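# Flatten the towel on the table beside the basket

## Task

Get the towel lying flat on the table as a single unfolded layer. It must stay at least one finger-width in from every table edge, at least two finger-widths away from the basket's rim, and more than a hand-width away from the column of either arm. The basket must end upright, resting fully on the table, no more than three finger-widths from its starting spot and turned roughly as it was. Finally open both grippers and pull the arms away; the result only counts if it holds without the robot touching anything.

## Robot and tools

Robot: two six-joint arms with parallel grippers, left_arm and right_arm. Both share one scene frame: origin on the tabletop midway between them, +x pointing out across the table, +z up, and left_arm on the +y side. Base of left_arm sits at (+0.040, +0.254, 0) m and base of right_arm at (+0.005, -0.326, 0) m, each turned only slightly about z. Fingers point along the gripper's +z axis and close along its y axis. The reported hand point lies between the pads, roughly 1 cm short of the tips, and gets less accurate at long reach.

Joint order for every row and every per-joint list: shoulder, elbow, waist, wrist pitch, wrist yaw, wrist roll. Wrist pitch has its sign flipped relative to the URDF, so in your numbers its range is -1.571 to 1.693. Other ranges (rad): shoulder 0.000 to 3.142, elbow 0.000 to 3.019, waist -2.880 to 2.880, wrist yaw -1.571 to 1.571, wrist roll -2.094 to 2.094. True ends may differ by up to 0.019 rad.

execute_actions(actions): actions is a list of up to 15 actions run one after another. Each action is a list of up to 15 rows, one per control step of 1/30 s; if shorter, its final row repeats until 15 steps (0.5 s) have passed. A row is a single list of 14 numbers in [-1, 1] covering both arms: left_arm's six joint values plus its opening, then right_arm's six plus its opening. Joint values are offsets, not poses: each is measured from that arm's joint angles when the action began (every row of an action uses the same reference, they do not add up). For the first action of a call the reference is the most recently reported angles. Scale per 1.0: shoulder 1.32 rad, elbow 1.276, waist 1.264, wrist pitch 1.83, wrist yaw 1.686, wrist roll 2.022. Opening is absolute: +1 fully open, -1 closed. An action that would push a joint over 0.019 rad beyond its range is refused for both arms; if the first action fails that check, or any action is malformed, nothing in the call runs. An empty list just returns the current state and images.

move(target, speed, blocking): target is one 14-number row laid out as above; its joint offsets count from the Joint positions in the latest result that printed them, so it names a destination. All joints travel in sync over 0.5 to 10 s, giving curved gripper paths; the fingers get their opening at the start. speed (0.01 to 2 rad/s, default 0.5) caps the joint with farthest to travel. Moves do not avoid obstacles or the other arm. blocking=false returns after 0.5 s; then use wait(0) to poll or stop to brake, and send nothing else until it has ended. The extra "move:" line gives the ending (done, off_target, moving, held, fault), limits=held or limits=none, and each arm's joint farthest from target. Faster moves and targets set deeper past a contact press harder.

wait(seconds, 0 to 10) lets time run with commands held. stop brakes a running move; it needs braking room. zoom_image(camera, region) crops [x0, y0, x1, y1] pixels (at most 504 by 504) from cam_high, cam_low, cam_left_wrist or cam_right_wrist, all 504x504. read_manual(section="licences") only returns licence text. finished_scene(scene) ends the current scene for good; pass its number, and only call it once the result is stable with the arms released and clear.

Control behaviour: joint speed is capped, so large offsets may need several actions. Each step the target stays within a lead of the measured angle (shoulder 0.32, elbow 0.276, waist 0.264, wrist pitch 0.33, wrist yaw 0.186, wrist roll 0.522 rad), and targets implying a gripper jump over 70 mm are pulled back. Sending all zeros can let an arm sag; to hold it, first send offsets back to the desired angles, then zeros, correcting any shortfall. A move left unfinished at the end of an action needs a fresh command to complete.

Results: the state line lists each gripper's position (m) and quat_wxyz. Joint positions and Joint velocities give six joints per arm (rad, rad/s) plus the pad gap (m; 0.094 when fully open). Joint targets shows what the joints are currently driven toward. grip_measured is the opening on your command scale; to grasp, command about 0.03 below it (less for a gentler hold); readings may be off by about 1 mm. Thin cloth gets weaker grip force. Action results also list joint angles at some steps, with HELD marking steps where an arm was held back. "joint command not followed" means the clearance check altered targets; "joint sent to its limit" means a joint hit its end. Torque readings include offsets and noise. MOTOR HOT appears from 85 °C; at 100 °C an OVER-TEMPERATURE FAULT drops that arm, so avoid long heavy holds. A FAULT line means an arm stopped.

Cameras: cam_high sits overhead near (-0.25, -0.02, 1.38), cam_low low at the far side near (1.33, -0.81, 0.27), plus one camera per wrist; calibration matrices are provided and can be slightly off.

Avoid: knocking the towel or basket off the table, tipping or shifting the basket, letting the arms collide or press on each other, dropping things, slamming or hard pushes. Held parts may occasionally be tugged briefly.

Each tool is called after ">>>" in YAML: its name, and indented under it one key for each argument.

## Session

>>> execute_actions:
  actions: []

Scene clock: 0.00 s.
left_arm: end_effector_position=(+0.1511, +0.5020, +0.3347) grip_measured=+1.000 end_effector_quat_wxyz=(+0.682, -0.515, +0.474, +0.212) | right_arm: end_effector_position=(+0.3988, +0.3272, +0.1925) grip_measured=+1.000 end_effector_quat_wxyz=(-0.119, +0.949, -0.291, +0.038)
Joint names: [shoulder, elbow, waist, wrist pitch, wrist yaw, wrist roll]
Joint positions: left_arm=[ 0.121  0.349  1.225  0.209  0.062 -0.526  0.094] | right_arm=[ 2.303  2.471  0.997  1.489  0.017 -1.516  0.094]
Joint velocities: left_arm=[-0.015 -0.007  0.015 -0.007 -0.081  0.007  0.   ] | right_arm=[-0.015 -0.022 -0.015  0.017 -0.095 -0.007  0.   ]
Joint torques (N m, as the arm reports them, + toward a larger Joint positions number): no reading
Joint targets: left_arm=[0.121 0.375 1.225 0.204 0.062 -0.526] | right_arm=[2.304 2.497 0.997 1.487 0.017 -1.516]

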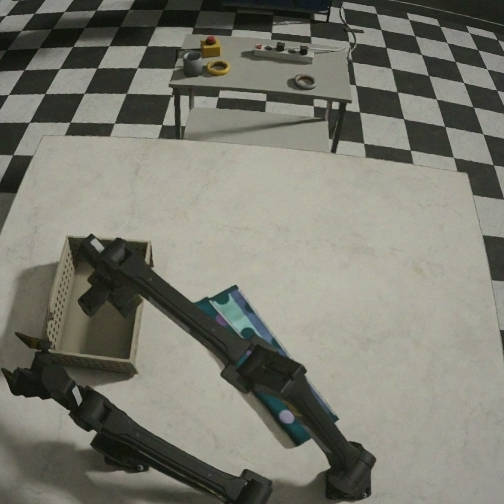

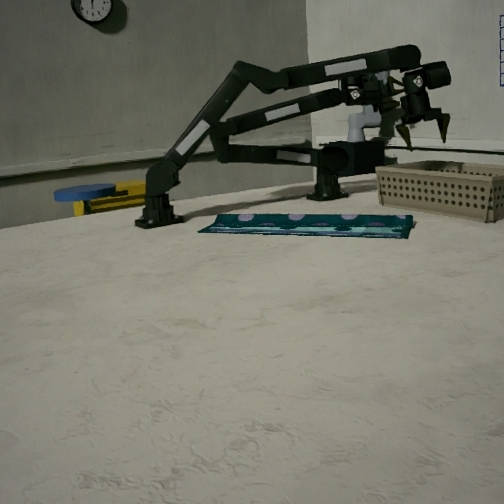

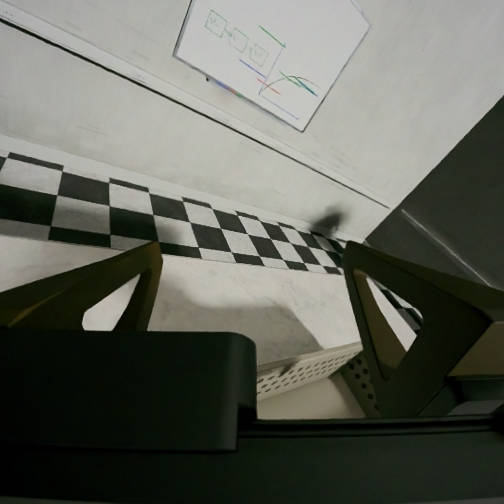

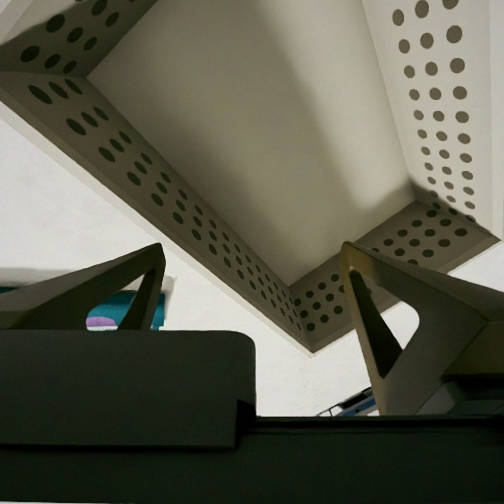

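>>> move:
  target: [0,0.02,0,0,0,0,1,-0.35,-0.6,-1,0,0,0.7,1]
  speed: 0.7

>>> zoom_image:
  camera: "cam_high"
  region: [160,260,370,470]

>>> zoom_image:
  camera: "cam_low"
  region: [180,170,440,270]

Scene clock: 5.23 s.
left_arm: end_effector_position=(+0.1511, +0.5020, +0.3347) grip_measured=+1.000 end_effector_quat_wxyz=(+0.682, -0.515, +0.474, +0.212) | right_arm: end_effector_position=(+0.5447, -0.4643, +0.1735) grip_measured=+1.000 end_effector_quat_wxyz=(-0.032, +0.065, +0.997, -0.003)
Joint names: [shoulder, elbow, waist, wrist pitch, wrist yaw, wrist roll]
Joint positions: left_arm=[ 0.121  0.349  1.225  0.209  0.062 -0.526  0.094] | right_arm=[ 1.86   1.715 -0.28   1.489  0.017 -0.115  0.094]
Joint velocities: left_arm=[ 0.005 -0.007 -0.005  0.007 -0.037  0.066  0.   ] | right_arm=[-0.024  0.002 -0.005 -0.007 -0.022 -0.066  0.   ]
Joint torques (N m, as the arm reports them, + toward a larger Joint positions number): left_arm=[ 3.11 10.62 -1.56 -1.74  0.04  0.05] | right_arm=[-18.97   8.11   0.64  -0.22   0.09   0.06]
Joint targets: left_arm=[0.121 0.375 1.225 0.209 0.062 -0.526] | right_arm=[1.841 1.705 -0.267 1.489 0.017 -0.101]
move: off_target (left_arm); limits=none; left_arm: farthest joint: the elbow, 0.026 radians from its target (0.026 radians at the start); right_arm: farthest joint: the shoulder, 0.019 radians from its target (0.462 radians at the start)
camera_calibration (this result's frames):
cam_right_wrist: T_world_to_cam=[[-0.152571, -0.988098, 0.0195851, -0.378211], [-0.768193, 0.131037, 0.626665, 0.380122], [-0.621773, 0.0805656, -0.779043, 0.636904], [0, 0, 0, 1]] pos_world=[0.630313, -0.474832, 0.265374]

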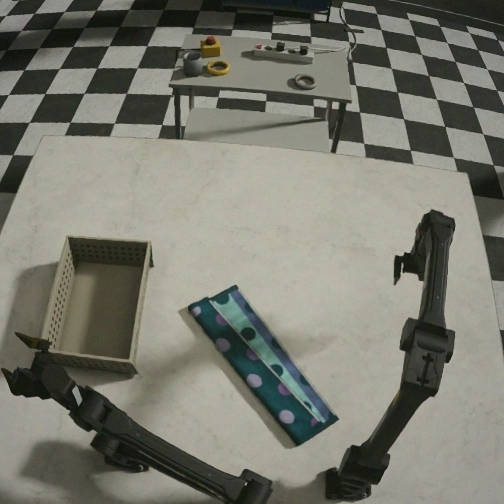

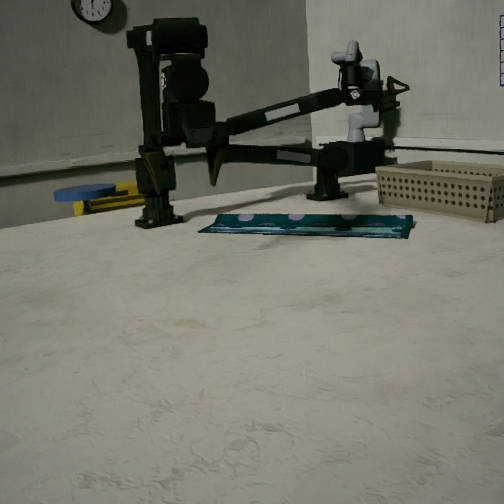

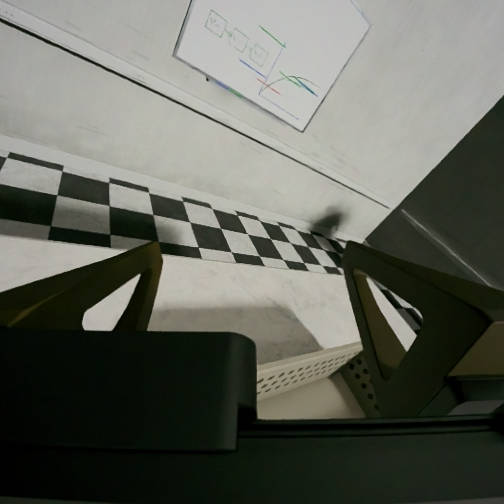

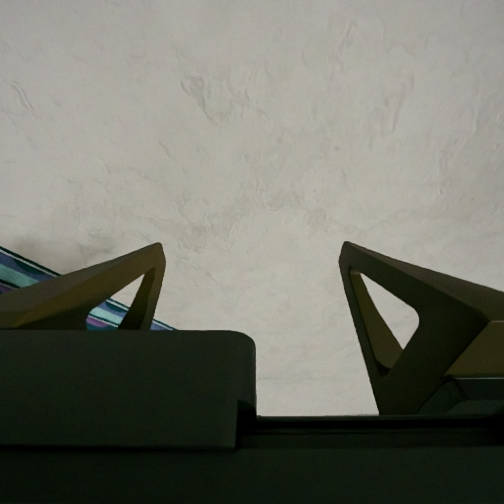

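Region (160, 260, 370, 470) of cam_high's 504x504 image, scaled by 2.400, with more detail than that image has.

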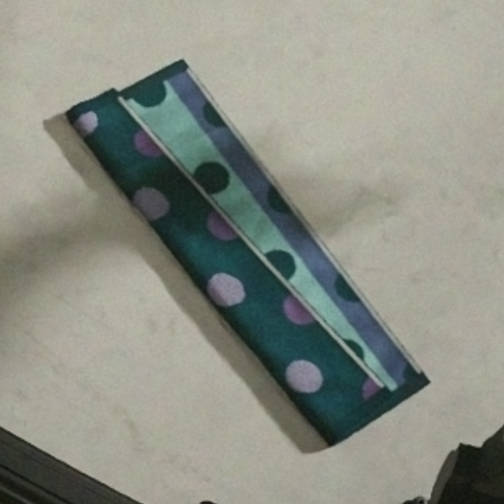

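Region (180, 170, 440, 270) of cam_low's 504x504 image, scaled by 1.938, with more detail than that image has; it fills the top 194 rows of this view, and the rest is white.

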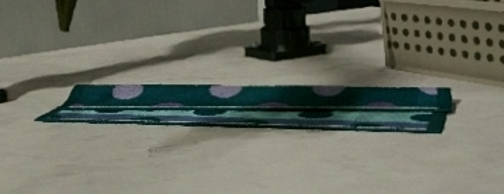

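>>> move:
  target: [0.8,0.7,-1,0.497,-0.037,-0.284,0,-0.581,-0.91,0.506,-0.257,-0.01,-0.087,0]
  speed: 0.7

>>> move:
  target: [0.54,0.19,-0.274,0,0,0,0,0,0.01,0,0,0,0,0]

Scene clock: 13.07 s.
left_arm: end_effector_position=(+0.4731, +0.2207, +0.2957) grip_measured=+0.002 end_effector_quat_wxyz=(+0.198, -0.472, +0.849, -0.131) | right_arm: end_effector_position=(+0.2231, -0.2388, +0.0548) grip_measured=+0.001 end_effector_quat_wxyz=(-0.004, -0.324, +0.946, -0.002)
Joint names: [shoulder, elbow, waist, wrist pitch, wrist yaw, wrist roll]
Joint positions: left_arm=[ 1.176  1.196 -0.04   1.111  0.001 -1.089  0.047] | right_arm=[ 1.101  0.555  0.348  1.034  0.003 -0.277  0.047]
Joint velocities: left_arm=[-0.015 -0.007 -0.005 -0.002  0.022  0.066 -0.   ] | right_arm=[-0.005 -0.012 -0.024 -0.007 -0.066  0.022  0.001]
Joint torques (N m, as the arm reports them, + toward a larger Joint positions number): left_arm=[-9.55 11.83 -1.71 -0.73 -0.09 -0.07] | right_arm=[-5.83  7.85  0.14 -0.96 -0.05 -0.21]
Joint targets: left_arm=[1.177 1.242 -0.039 1.119 -0.001 -1.100] | right_arm=[1.093 0.554 0.360 1.018 -0.000 -0.291]
move: off_target (left_arm); limits=none; left_arm: farthest joint: the elbow, 0.046 radians from its target (0.893 radians at the start); right_arm: farthest joint: the wrist pitch, 0.015 radians from its target (0.470 radians at the start)
camera_calibration (this result's frames):
cam_left_wrist: T_world_to_cam=[[0.753876, -0.520481, 0.400963, -0.357205], [-0.652146, -0.666957, 0.360379, 0.349938], [0.0798544, -0.533168, -0.842233, 0.449774], [0, 0, 0, 1]] pos_world=[0.461582, 0.287281, 0.39593]
cam_right_wrist: T_world_to_cam=[[0.593862, -0.804512, 0.00935846, -0.324329], [-0.656892, -0.478113, 0.58301, 0.0100314], [-0.464564, -0.352375, -0.812411, 0.189695], [0, 0, 0, 1]] pos_world=[0.287322, -0.189287, 0.151297]

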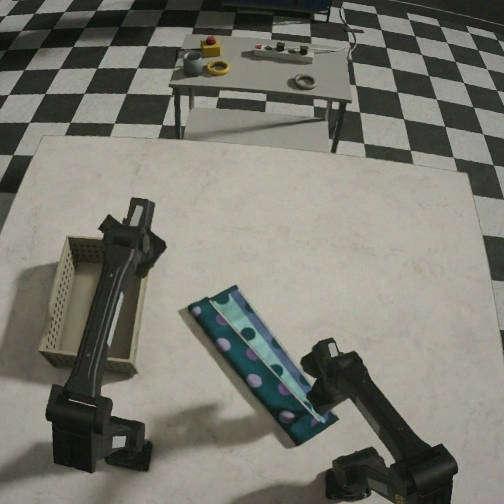

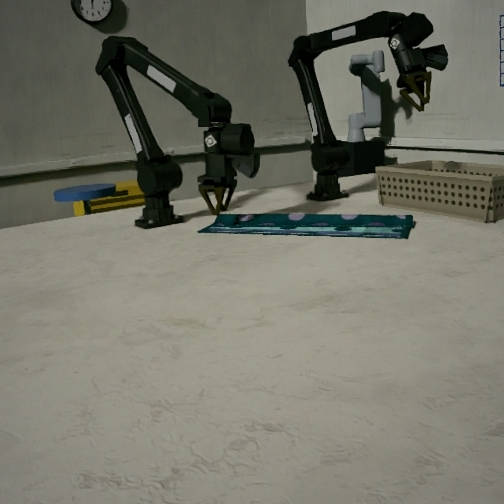

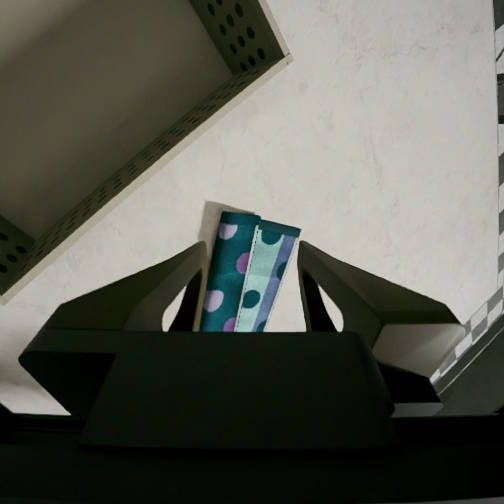

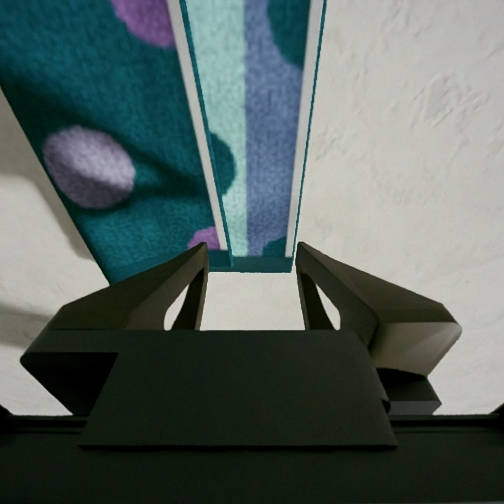

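Scene clock: 15.07 s.
left_arm: end_effector_position=(+0.5291, +0.0360, +0.0450) grip_measured=+0.002 end_effector_quat_wxyz=(-0.010, -0.330, +0.944, +0.009) | right_arm: end_effector_position=(+0.2231, -0.2388, +0.0548) grip_measured=+0.001 end_effector_quat_wxyz=(-0.004, -0.324, +0.946, -0.002)
Joint names: [shoulder, elbow, waist, wrist pitch, wrist yaw, wrist roll]
Joint positions: left_arm=[ 1.887  1.401 -0.383  1.111  0.001 -1.089  0.047] | right_arm=[ 1.101  0.555  0.348  1.034  0.003 -0.277  0.047]
Joint velocities: left_arm=[-0.005 -0.002  0.015  0.007 -0.066  0.051  0.   ] | right_arm=[-0.015 -0.007 -0.034  0.012 -0.037 -0.022 -0.001]
Joint torques (N m, as the arm reports them, + toward a larger Joint positions number): left_arm=[-19.71   9.54  -1.97  -0.24  -0.06   0.01] | right_arm=[-5.14  8.86 -0.66 -0.29  0.09 -0.09]
Joint targets: left_arm=[1.889 1.439 -0.386 1.111 0.001 -1.089] | right_arm=[1.101 0.568 0.348 1.034 0.003 -0.277]
move: off_target (left_arm); limits=none; left_arm: farthest joint: the elbow, 0.037 radians from its target (0.242 radians at the start); right_arm: farthest joint: the elbow, 0.012 radians from its target (0.012 radians at the start)
camera_calibration (this result's frames):
cam_left_wrist: T_world_to_cam=[[0.622044, -0.782302, -0.0326388, -0.296372], [-0.609852, -0.510222, 0.606427, 0.314586], [-0.491062, -0.357319, -0.794469, 0.429269], [0, 0, 0, 1]] pos_world=[0.587005, 0.082043, 0.140595]
cam_right_wrist: T_world_to_cam=[[0.593862, -0.804512, 0.00935846, -0.324329], [-0.656892, -0.478113, 0.58301, 0.0100314], [-0.464564, -0.352375, -0.812411, 0.189695], [0, 0, 0, 1]] pos_world=[0.287322, -0.189287, 0.151297]

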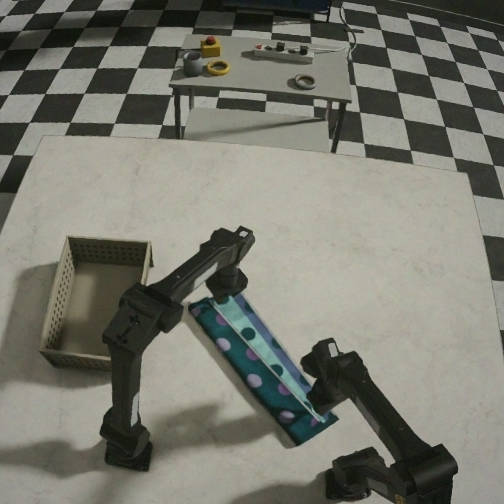

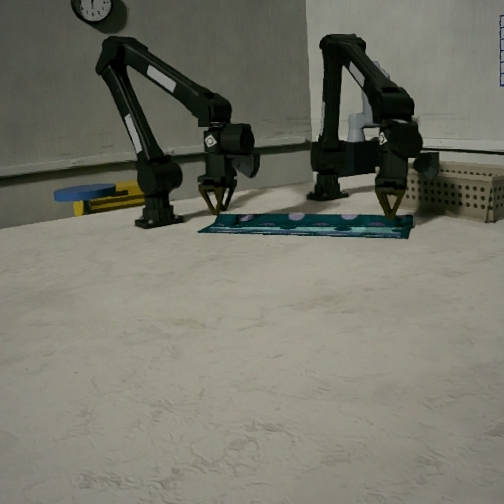

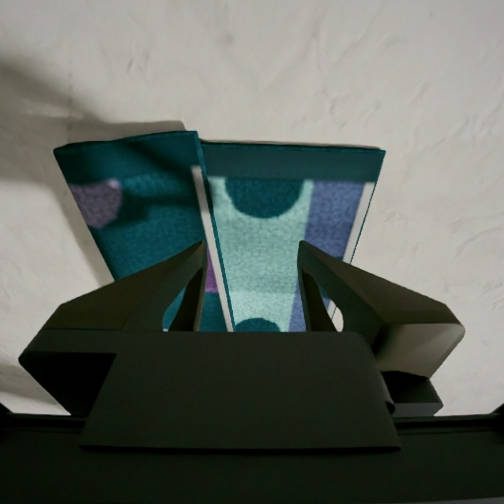

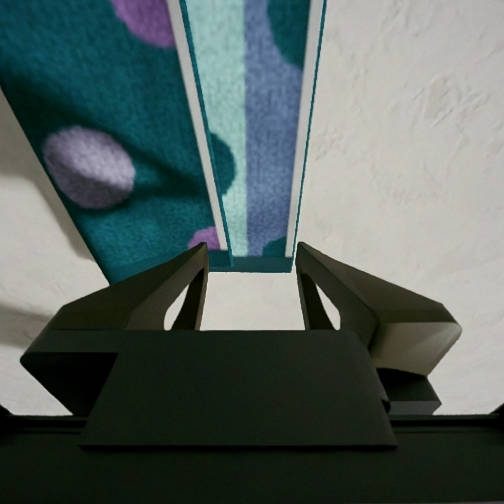

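>>> move:
  target: [0.088,0.167,-0.037,0.017,0,-0.03,0,0.008,-0.051,-0.125,-0.05,0,-0.09,0]
  speed: 0.3

Scene clock: 17.73 s.
left_arm: end_effector_position=(+0.5735, -0.0069, +0.0548) grip_measured=+0.002 end_effector_quat_wxyz=(+0.011, -0.336, +0.942, -0.012) | right_arm: end_effector_position=(+0.2265, -0.2731, +0.0366) grip_measured=+0.001 end_effector_quat_wxyz=(+0.005, -0.335, +0.942, -0.002)
Joint names: [shoulder, elbow, waist, wrist pitch, wrist yaw, wrist roll]
Joint positions: left_arm=[ 1.98   1.575 -0.419  1.134  0.001 -1.139  0.047] | right_arm=[ 1.101  0.498  0.203  0.958  0.003 -0.445  0.047]
Joint velocities: left_arm=[-0.005  0.007  0.005 -0.002 -0.051  0.007 -0.   ] | right_arm=[-0.024  0.002 -0.005  0.017 -0.022 -0.022  0.001]
Joint torques (N m, as the arm reports them, + toward a larger Joint positions number): left_arm=[-19.8   10.    -2.51   0.12  -0.07  -0.09] | right_arm=[-3.68  6.82 -1.75 -1.02  0.05 -0.22]
Joint targets: left_arm=[2.003 1.614 -0.429 1.142 0.001 -1.150] | right_arm=[1.112 0.490 0.190 0.942 0.003 -0.459]
move: off_target (left_arm); limits=none; left_arm: farthest joint: the elbow, 0.039 radians from its target (0.213 radians at the start); right_arm: farthest joint: the wrist pitch, 0.016 radians from its target (0.091 radians at the start)
camera_calibration (this result's frames):
cam_left_wrist: T_world_to_cam=[[0.633382, -0.773588, 0.0197347, -0.366544], [-0.634169, -0.504279, 0.586117, 0.328857], [-0.443461, -0.383751, -0.809986, 0.41686], [0, 0, 0, 1]] pos_world=[0.625574, 0.0422515, 0.152136]
cam_right_wrist: T_world_to_cam=[[0.611911, -0.790776, 0.015444, -0.354266], [-0.655698, -0.496273, 0.569011, 0.00173934], [-0.442296, -0.358311, -0.822185, 0.15805], [0, 0, 0, 1]] pos_world=[0.287824, -0.222651, 0.134428]

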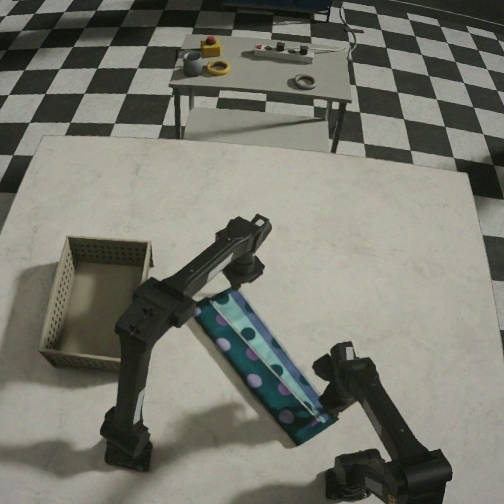

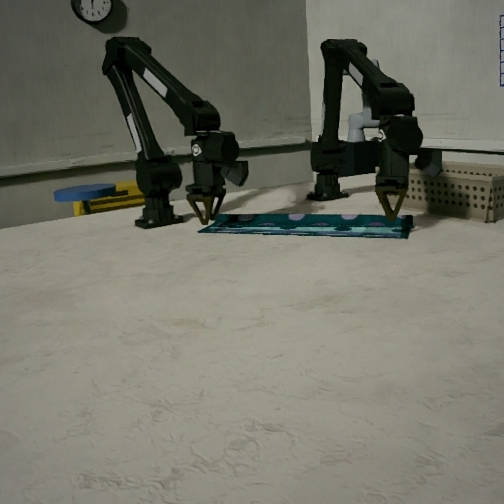

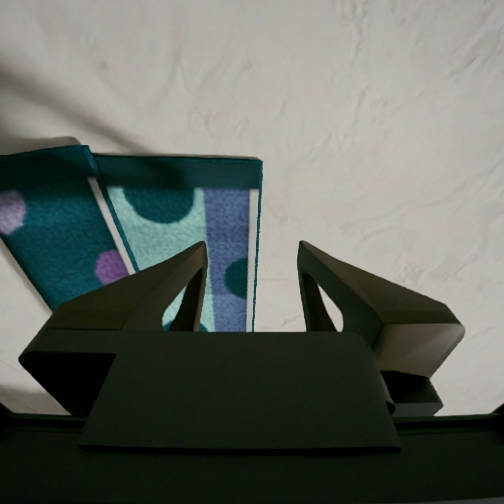

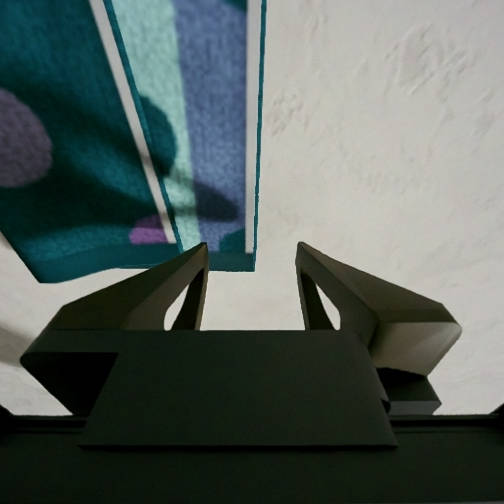

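>>> move:
  target: [0.065,0.03,0,-0.02,0,0,0,0.12,0,0,-0.04,0,0,0]
  speed: 0.1

Scene clock: 20.43 s.
left_arm: end_effector_position=(+0.5742, -0.0073, +0.0186) grip_measured=+0.002 end_effector_quat_wxyz=(-0.002, -0.337, +0.942, +0.001) | right_arm: end_effector_position=(+0.2249, -0.2735, +0.0111) grip_measured=+0.001 end_effector_quat_wxyz=(-0.033, -0.335, +0.942, +0.002)
Joint names: [shoulder, elbow, waist, wrist pitch, wrist yaw, wrist roll]
Joint positions: left_arm=[ 2.043  1.575 -0.419  1.107  0.001 -1.14   0.047] | right_arm=[ 1.224  0.498  0.203  0.912  0.003 -0.446  0.047]
Joint velocities: left_arm=[-0.015  0.007 -0.015 -0.002 -0.007  0.007  0.001] | right_arm=[ 0.005 -0.002 -0.005 -0.017  0.022 -0.022  0.   ]
Joint torques (N m, as the arm reports them, + toward a larger Joint positions number): left_arm=[-20.14   9.54  -1.79  -0.52  -0.05   0.02] | right_arm=[-2.76  6.76 -0.84 -1.33  0.04 -0.07]
Joint targets: left_arm=[2.066 1.614 -0.419 1.098 0.001 -1.140] | right_arm=[1.260 0.498 0.203 0.885 0.003 -0.445]
move: off_target (left_arm, right_arm); limits=none; left_arm: farthest joint: the elbow, 0.038 radians from its target (0.038 radians at the start); right_arm: farthest joint: the shoulder, 0.036 radians from its target (0.158 radians at the start)
camera_calibration (this result's frames):
cam_left_wrist: T_world_to_cam=[[0.633788, -0.7734, -0.0128395, -0.366193], [-0.614881, -0.513816, 0.59826, 0.338964], [-0.469292, -0.371275, -0.801199, 0.402516], [0, 0, 0, 1]] pos_world=[0.629409, 0.0403953, 0.115005]
cam_right_wrist: T_world_to_cam=[[0.612208, -0.790544, -0.0155647, -0.352869], [-0.611463, -0.485822, 0.624572, 0.00732455], [-0.501313, -0.372851, -0.780812, 0.145077], [0, 0, 0, 1]] pos_world=[0.293237, -0.221308, 0.103211]

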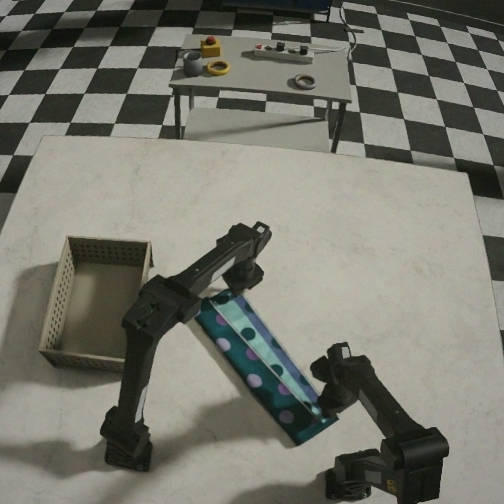

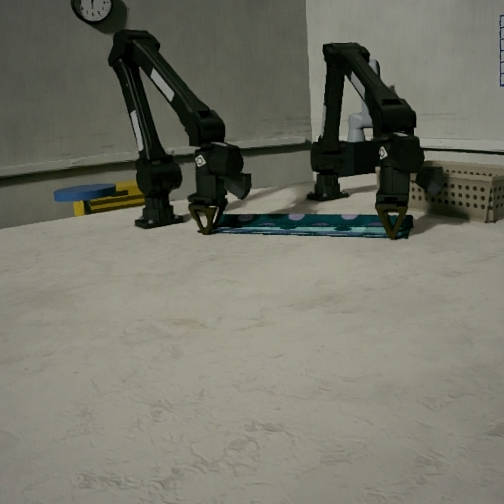

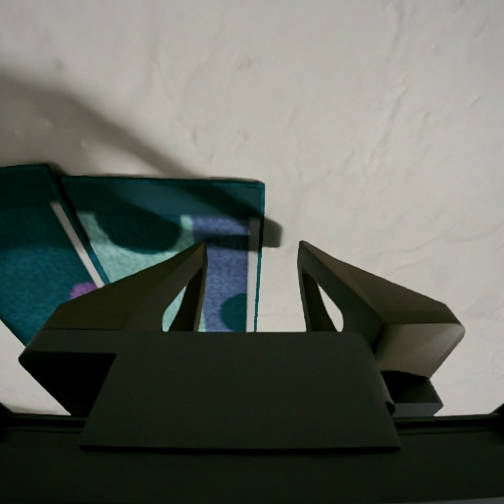

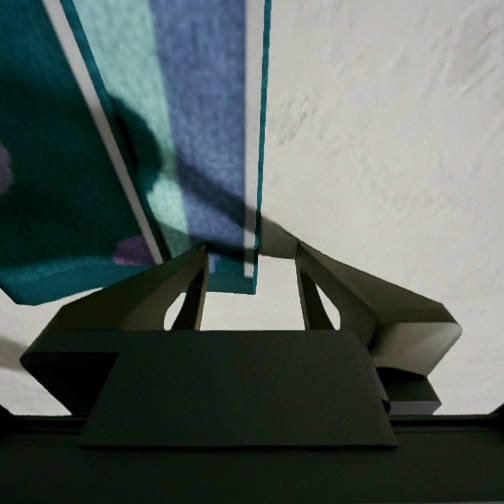

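>>> execute_actions:
  actions:
    - [[0.032,0.03,0,0,-0.01,0,0,0.027,0,0,-0.01,0,0,0]]
    - [[0.025,0.025,0,0,0,0,-0.4,0.027,0,0,-0.01,0,0,-0.4]]
    - [[0.02,0.025,0,0,0,0,-0.75,0.027,0,0,-0.01,0,0,-0.75]]
    - [[0.02,0.025,0,0,0,0,-1,0.027,0,0,-0.01,0,0,-1]]
    - [[-0.04,0.03,0,0,0,0,-1,-0.09,0,0,0.03,0,0,-1]]
    - [[0,0.03,0,0,0,0,-1,0,0,0,0,0,0,-1]]

Scene clock: 25.10 s.
left_arm: end_effector_position=(+0.5812, -0.0078, +0.0365) grip_measured=-0.957 end_effector_quat_wxyz=(+0.016, -0.337, +0.942, -0.006) | right_arm: end_effector_position=(+0.2258, -0.2664, +0.0374) grip_measured=-0.961 end_effector_quat_wxyz=(+0.012, -0.335, +0.942, +0.017)
Joint names: [shoulder, elbow, waist, wrist pitch, wrist yaw, wrist roll]
Joint positions: left_arm=[ 2.018  1.585 -0.419  1.107 -0.014 -1.14   0.002] | right_arm=[ 1.094  0.496  0.203  0.953 -0.036 -0.446  0.002]
Joint velocities: left_arm=[-0.015  0.007  0.005  0.007 -0.022 -0.022  0.   ] | right_arm=[ 0.005  0.002 -0.005  0.002 -0.022 -0.007  0.   ]
Joint torques (N m, as the arm reports them, + toward a larger Joint positions number): left_arm=[-22.44   9.87  -1.89  -0.21  -0.05  -0.01] | right_arm=[-4.2   7.55 -0.88 -0.44  0.04 -0.09]
Joint targets: left_arm=[2.018 1.623 -0.419 1.107 -0.014 -1.140] | right_arm=[1.094 0.496 0.203 0.953 -0.036 -0.446]
Step readings (joint positions; steps 1 to 15: 1st action; 16 to 30: 2nd action; 31 to 45: 3rd action; 46 to 60: 4th action; 61 to 75: 5th action; 76 to 90: 6th action):
0: left_arm=[2.043 1.575 -0.419 1.107 0.001 -1.140] | right_arm=[1.224 0.498 0.203 0.912 0.003 -0.446]
1: left_arm=[2.044 1.575 -0.419 1.107 -0.005 -1.140] | right_arm=[1.224 0.498 0.203 0.912 0.003 -0.446]
2: left_arm=[2.046 1.577 -0.419 1.107 -0.010 -1.140] | right_arm=[1.224 0.498 0.203 0.912 0.003 -0.446]
4: left_arm=[2.051 1.578 -0.419 1.107 -0.013 -1.140] | right_arm=[1.224 0.498 0.203 0.912 0.003 -0.446]
8: left_arm=[2.055 1.582 -0.419 1.107 -0.014 -1.140] | right_arm=[1.224 0.498 0.203 0.912 0.003 -0.446]
15: left_arm=[2.055 1.582 -0.419 1.107 -0.014 -1.140] | right_arm=[1.224 0.498 0.203 0.912 0.003 -0.446]
16: left_arm=[2.056 1.582 -0.419 1.107 -0.014 -1.140] | right_arm=[1.224 0.498 0.203 0.912 0.000 -0.446]
17: left_arm=[2.056 1.582 -0.419 1.107 -0.014 -1.140] | right_arm=[1.224 0.498 0.203 0.912 -0.007 -0.446]
19: left_arm=[2.056 1.582 -0.419 1.107 -0.014 -1.140] | right_arm=[1.224 0.498 0.203 0.912 -0.010 -0.446]
23: left_arm=[2.056 1.582 -0.419 1.107 -0.014 -1.140] | right_arm=[1.224 0.498 0.203 0.912 -0.011 -0.446]
30: left_arm=[2.056 1.582 -0.419 1.107 -0.014 -1.140] | right_arm=[1.224 0.498 0.203 0.912 -0.011 -0.446]
31: left_arm=[2.056 1.582 -0.419 1.107 -0.014 -1.140] | right_arm=[1.224 0.498 0.203 0.912 -0.017 -0.446]
32: left_arm=[2.056 1.582 -0.419 1.107 -0.014 -1.140] | right_arm=[1.224 0.498 0.203 0.912 -0.024 -0.446]
34: left_arm=[2.056 1.582 -0.419 1.107 -0.014 -1.140] | right_arm=[1.224 0.498 0.203 0.912 -0.026 -0.446]
38: left_arm=[2.056 1.582 -0.419 1.107 -0.014 -1.140] | right_arm=[1.224 0.498 0.203 0.912 -0.027 -0.446]
45: left_arm=[2.056 1.582 -0.419 1.107 -0.014 -1.140] | right_arm=[1.224 0.498 0.203 0.912 -0.027 -0.446]
46: left_arm=[2.056 1.583 -0.419 1.107 -0.014 -1.140] | right_arm=[1.224 0.498 0.203 0.912 -0.034 -0.446]
47: left_arm=[2.056 1.583 -0.419 1.107 -0.014 -1.140] | right_arm=[1.224 0.498 0.203 0.912 -0.037 -0.446]
49: left_arm=[2.056 1.583 -0.419 1.107 -0.014 -1.140] | right_arm=[1.224 0.498 0.203 0.912 -0.036 -0.446]
53: left_arm=[2.056 1.583 -0.419 1.107 -0.014 -1.140] | right_arm=[1.224 0.498 0.203 0.912 -0.036 -0.446]
60: left_arm=[2.056 1.583 -0.419 1.107 -0.014 -1.140] | right_arm=[1.224 0.498 0.203 0.912 -0.036 -0.446]
61: left_arm=[2.053 1.584 -0.419 1.107 -0.014 -1.140] | right_arm=[1.215 0.498 0.203 0.918 -0.036 -0.446]
62: left_arm=[2.051 1.584 -0.419 1.107 -0.014 -1.140] | right_arm=[1.195 0.497 0.203 0.930 -0.036 -0.446]
64: left_arm=[2.043 1.584 -0.419 1.107 -0.014 -1.140] | right_arm=[1.144 0.496 0.203 0.947 -0.036 -0.446]
68: left_arm=[2.025 1.584 -0.419 1.107 -0.014 -1.140] | right_arm=[1.094 0.496 0.203 0.952 -0.036 -0.446]
75: left_arm=[2.018 1.585 -0.419 1.107 -0.014 -1.140] | right_arm=[1.094 0.496 0.203 0.953 -0.036 -0.446]
76: left_arm=[2.018 1.585 -0.419 1.107 -0.014 -1.140] | right_arm=[1.094 0.496 0.203 0.953 -0.036 -0.446]
77: left_arm=[2.018 1.585 -0.419 1.107 -0.014 -1.140] | right_arm=[1.094 0.496 0.203 0.953 -0.036 -0.446]
79: left_arm=[2.018 1.585 -0.419 1.107 -0.014 -1.140] | right_arm=[1.094 0.496 0.203 0.953 -0.036 -0.446]
83: left_arm=[2.018 1.585 -0.419 1.107 -0.014 -1.140] | right_arm=[1.094 0.496 0.203 0.953 -0.036 -0.446]
90: Joint positions above
camera_calibration (this result's frames):
cam_left_wrist: T_world_to_cam=[[0.633955, -0.773271, 0.0123306, -0.371811], [-0.637012, -0.513071, 0.575304, 0.346062], [-0.438539, -0.372571, -0.817847, 0.402628], [0, 0, 0, 1]] pos_world=[0.632725, 0.0400513, 0.134782]
cam_right_wrist: T_world_to_cam=[[0.612673, -0.790175, -0.0160104, -0.347375], [-0.655466, -0.519335, 0.548321, -0.00128114], [-0.441584, -0.325447, -0.836115, 0.169929], [0, 0, 0, 1]] pos_world=[0.287025, -0.219849, 0.137221]

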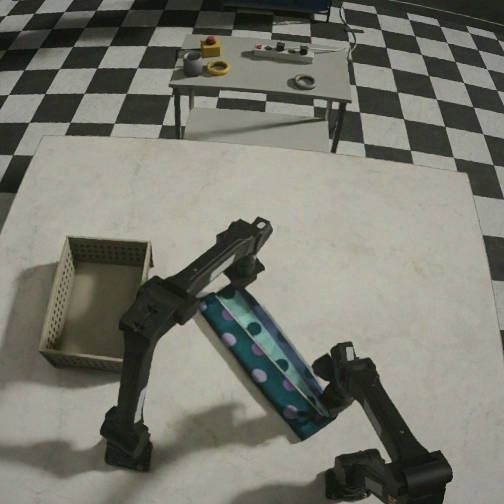

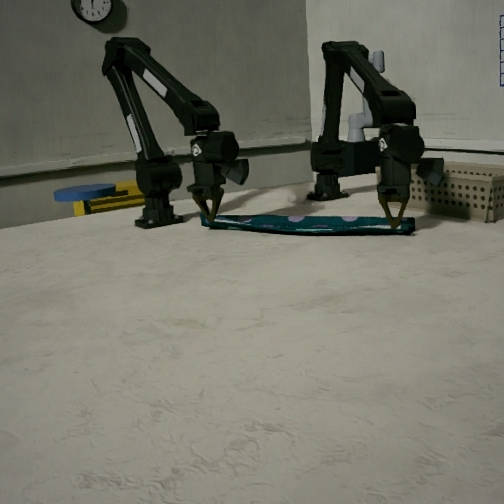

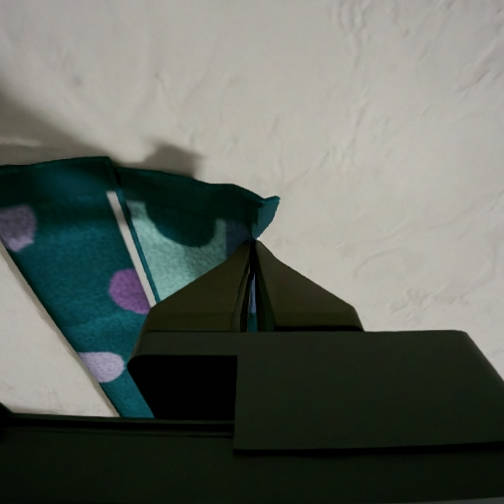

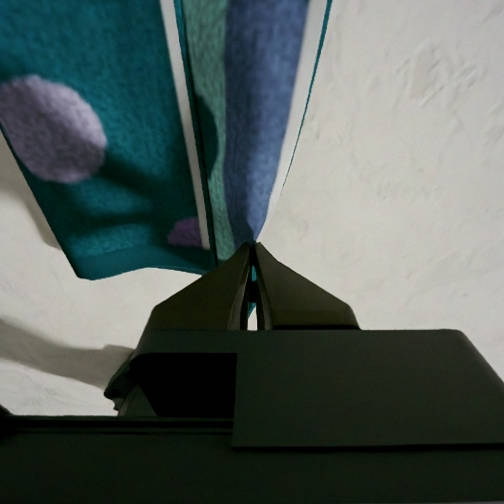

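>>> move:
  target: [-0.33,0.005,0.134,0.238,0,-0.04,-1,-0.081,0.43,0.116,0.356,0.02,-0.05,-1]
  speed: 0.3

Scene clock: 29.03 s.
left_arm: end_effector_position=(+0.5046, +0.1134, +0.2575) grip_measured=-0.957 end_effector_quat_wxyz=(+0.013, -0.441, +0.898, -0.003) | right_arm: end_effector_position=(+0.2368, -0.2349, +0.2381) grip_measured=-0.961 end_effector_quat_wxyz=(-0.011, -0.437, +0.900, +0.004)
Joint names: [shoulder, elbow, waist, wrist pitch, wrist yaw, wrist roll]
Joint positions: left_arm=[ 1.591  1.58  -0.263  1.535 -0.014 -1.21   0.002] | right_arm=[ 0.996  0.992  0.335  1.589 -0.007 -0.533  0.002]
Joint velocities: left_arm=[-0.015 -0.002 -0.024 -0.012 -0.037 -0.022 -0.   ] | right_arm=[ 0.005 -0.017 -0.015  0.007 -0.066  0.037  0.001]
Joint torques (N m, as the arm reports them, + toward a larger Joint positions number): left_arm=[-17.04   8.67  -0.99   0.07  -0.05  -0.11] | right_arm=[-5.26 13.4   0.56  0.34  0.27 -0.21]
Joint targets: left_arm=[1.582 1.591 -0.249 1.542 -0.014 -1.221] | right_arm=[0.987 1.045 0.350 1.604 -0.002 -0.547]
move: off_target (right_arm); limits=none; left_arm: farthest joint: the waist, 0.013 radians from its target (0.169 radians at the start); right_arm: farthest joint: the elbow, 0.053 radians from its target (0.549 radians at the start)
camera_calibration (this result's frames):
cam_left_wrist: T_world_to_cam=[[0.791283, -0.611403, 0.00764445, -0.328735], [-0.502164, -0.64267, 0.578624, 0.178043], [-0.34886, -0.461694, -0.815558, 0.559225], [0, 0, 0, 1]] pos_world=[0.544621, 0.171624, 0.355573]
cam_right_wrist: T_world_to_cam=[[0.769894, -0.638119, -0.00814254, -0.329471], [-0.512253, -0.625544, 0.588465, -0.156168], [-0.380605, -0.448885, -0.808482, 0.302773], [0, 0, 0, 1]] pos_world=[0.288897, -0.172021, 0.334003]

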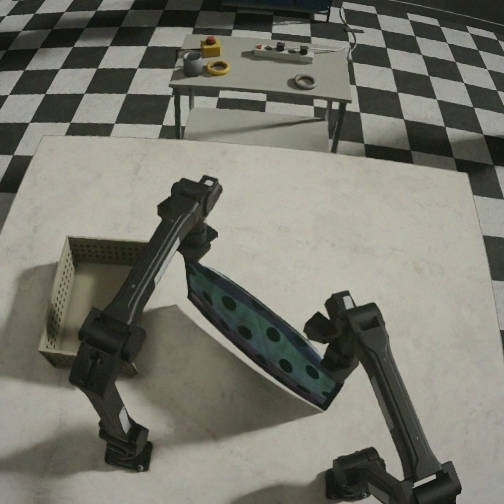

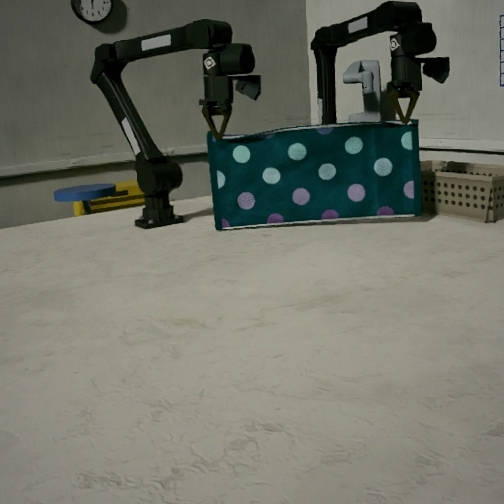

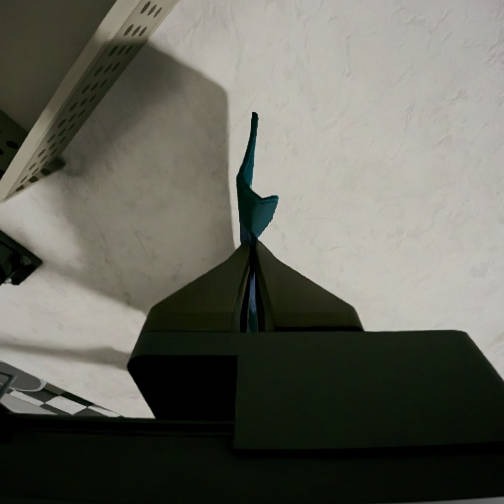

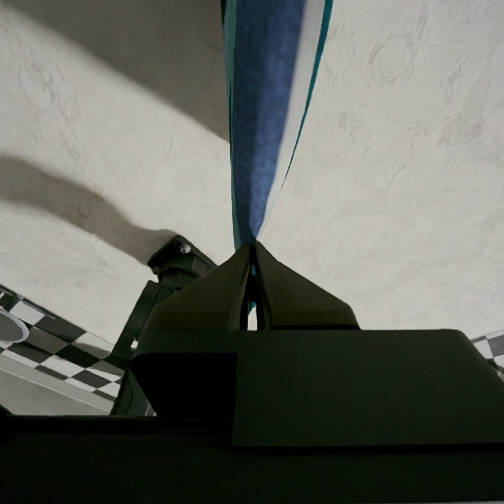

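>>> move:
  target: [0.66,0.62,-0.095,-0.038,0,-0.06,-1,0.53,0.1,-0.415,-0.345,0,-0.265,-1]
  speed: 0.3

Scene clock: 34.20 s.
left_arm: end_effector_position=(+0.7099, -0.0359, +0.0293) grip_measured=-0.957 end_effector_quat_wxyz=(-0.002, -0.439, +0.898, +0.013) | right_arm: end_effector_position=(+0.4418, -0.3876, +0.0338) grip_measured=-0.961 end_effector_quat_wxyz=(-0.003, -0.441, +0.898, +0.006)
Joint names: [shoulder, elbow, waist, wrist pitch, wrist yaw, wrist roll]
Joint positions: left_arm=[ 2.447  2.327 -0.376  1.474 -0.013 -1.321  0.002] | right_arm=[ 1.684  1.071 -0.177  0.971 -0.007 -1.055  0.002]
Joint velocities: left_arm=[-0.005 -0.027 -0.024  0.022  0.051 -0.022 -0.   ] | right_arm=[-0.005 -0.012  0.005  0.012  0.007 -0.037  0.001]
Joint torques (N m, as the arm reports them, + toward a larger Joint positions number): left_arm=[-26.78  10.92  -2.16  -0.5   -0.08  -0.09] | right_arm=[-12.42  11.35  -1.77  -0.8    0.    -0.22]
Joint targets: left_arm=[2.463 2.371 -0.383 1.466 -0.014 -1.331] | right_arm=[1.696 1.120 -0.189 0.958 -0.007 -1.069]
move: off_target (left_arm, right_arm); limits=none; left_arm: farthest joint: the elbow, 0.044 radians from its target (0.791 radians at the start); right_arm: farthest joint: the elbow, 0.048 radians from its target (0.128 radians at the start)
camera_calibration (this result's frames):
cam_left_wrist: T_world_to_cam=[[0.789078, -0.613297, -0.0349822, -0.578068], [-0.479067, -0.650022, 0.589886, 0.300208], [-0.384514, -0.448707, -0.806728, 0.401325], [0, 0, 0, 1]] pos_world=[0.754276, 0.0206919, 0.12645]
cam_right_wrist: T_world_to_cam=[[0.775979, -0.630736, -0.00532009, -0.586305], [-0.513308, -0.636368, 0.575805, -0.0297211], [-0.366566, -0.444081, -0.81757, 0.143082], [0, 0, 0, 1]] pos_world=[0.492153, -0.325177, 0.130974]

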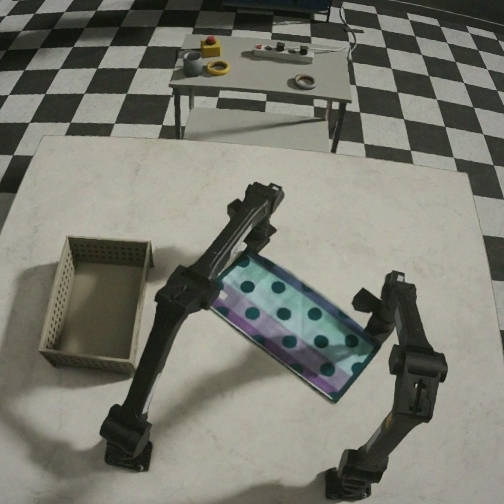

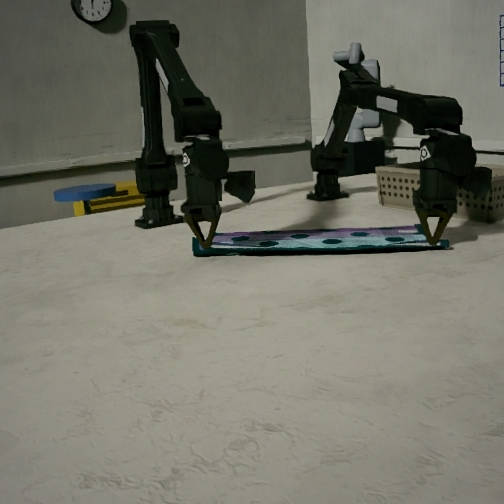

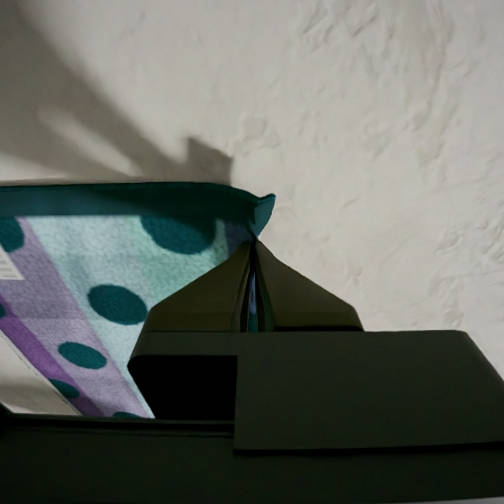

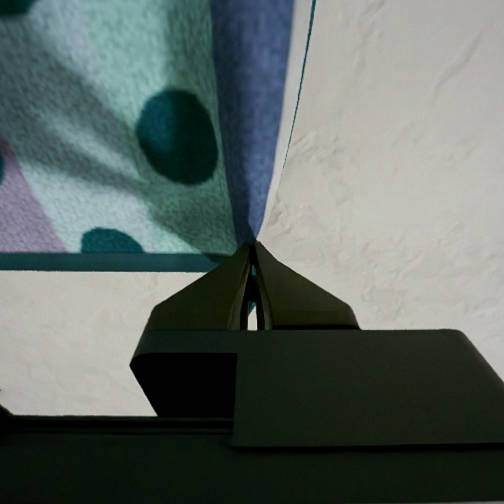

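>>> move:
  target: [-0.25,0.03,0,0.1,0,0,0.2,-0.3,0.03,-0.2,0.15,0,0,0.2]
  speed: 0.3

>>> zoom_image:
  camera: "cam_high"
  region: [190,220,410,440]

Scene clock: 37.80 s.
left_arm: end_effector_position=(+0.6674, -0.0174, +0.2532) grip_measured=+0.198 end_effector_quat_wxyz=(+0.047, -0.439, +0.896, -0.045) | right_arm: end_effector_position=(+0.3616, -0.4694, +0.1862) grip_measured=+0.199 end_effector_quat_wxyz=(+0.048, -0.329, +0.942, -0.037)
Joint names: [shoulder, elbow, waist, wrist pitch, wrist yaw, wrist roll]
Joint positions: left_arm=[ 2.122  2.331 -0.376  1.649 -0.013 -1.321  0.056] | right_arm=[ 1.29   1.071 -0.419  1.231 -0.007 -1.056  0.056]
Joint velocities: left_arm=[-0.005  0.012 -0.005  0.002  0.022 -0.037  0.   ] | right_arm=[-0.024 -0.027 -0.005  0.007 -0.022  0.037 -0.   ]
Joint torques (N m, as the arm reports them, + toward a larger Joint positions number): left_arm=[-25.07  10.32  -1.65  -0.14  -0.06   0.04] | right_arm=[-9.47 12.25 -1.72 -0.01 -0.01 -0.07]
Joint targets: left_arm=[2.117 2.366 -0.376 1.657 -0.013 -1.321] | right_arm=[1.288 1.110 -0.430 1.245 -0.007 -1.055]
move: off_target (left_arm, right_arm); limits=none; left_arm: farthest joint: the elbow, 0.035 radians from its target (0.038 radians at the start); right_arm: farthest joint: the elbow, 0.038 radians from its target (0.038 radians at the start)
camera_calibration (this result's frames):
cam_left_wrist: T_world_to_cam=[[0.783791, -0.610592, 0.113356, -0.559355], [-0.559508, -0.615081, 0.555542, 0.222817], [-0.269486, -0.498852, -0.823725, 0.500544], [0, 0, 0, 1]] pos_world=[0.697975, 0.0452103, 0.351933]
cam_right_wrist: T_world_to_cam=[[0.596291, -0.795437, 0.108249, -0.608291], [-0.717856, -0.46799, 0.51543, -0.0464892], [-0.359333, -0.385053, -0.850067, 0.233083], [0, 0, 0, 1]] pos_world=[0.4131, -0.415865, 0.287945]

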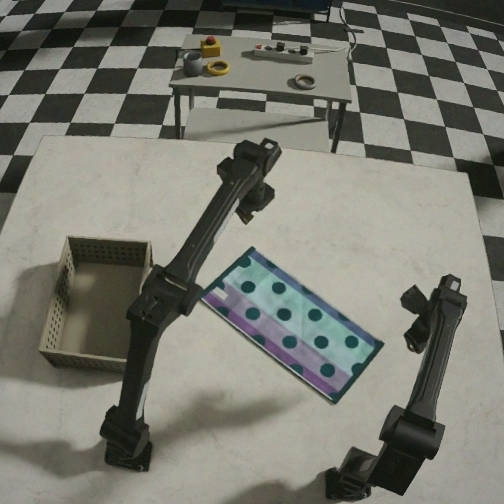

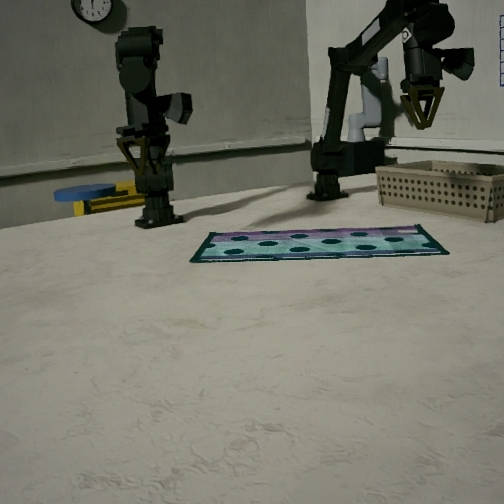

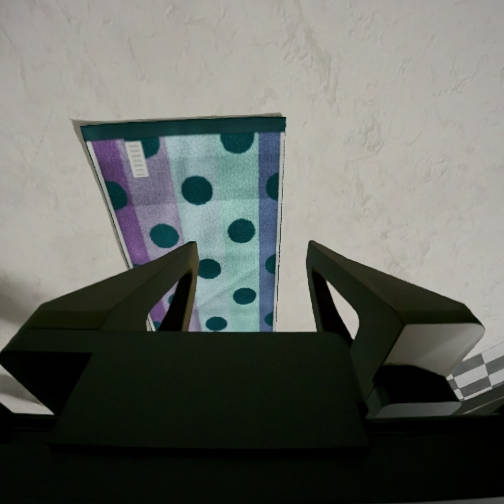

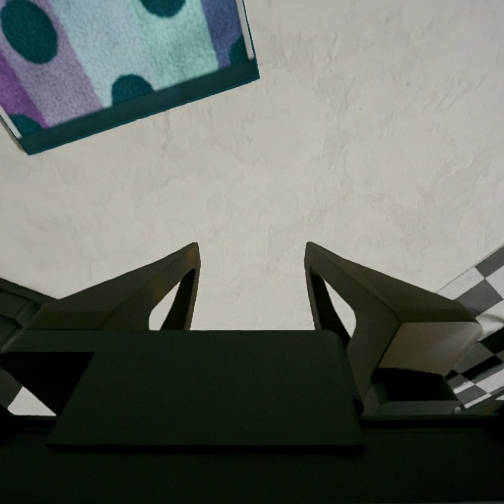

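Region (190, 220, 410, 440) of cam_high's 504x504 image, scaled by 2.291, with more detail than that image has.

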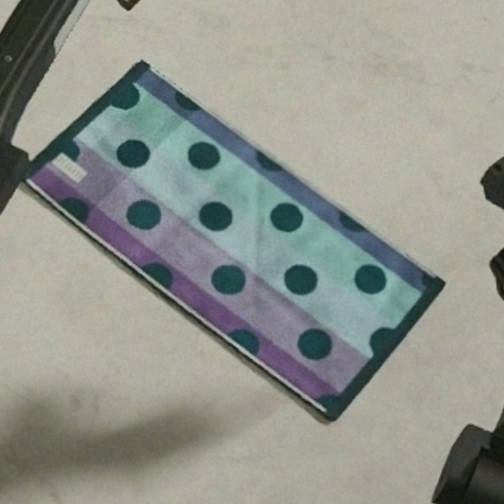

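>>> finished_scene:
  scene: 1

The scene is finished: the task was done.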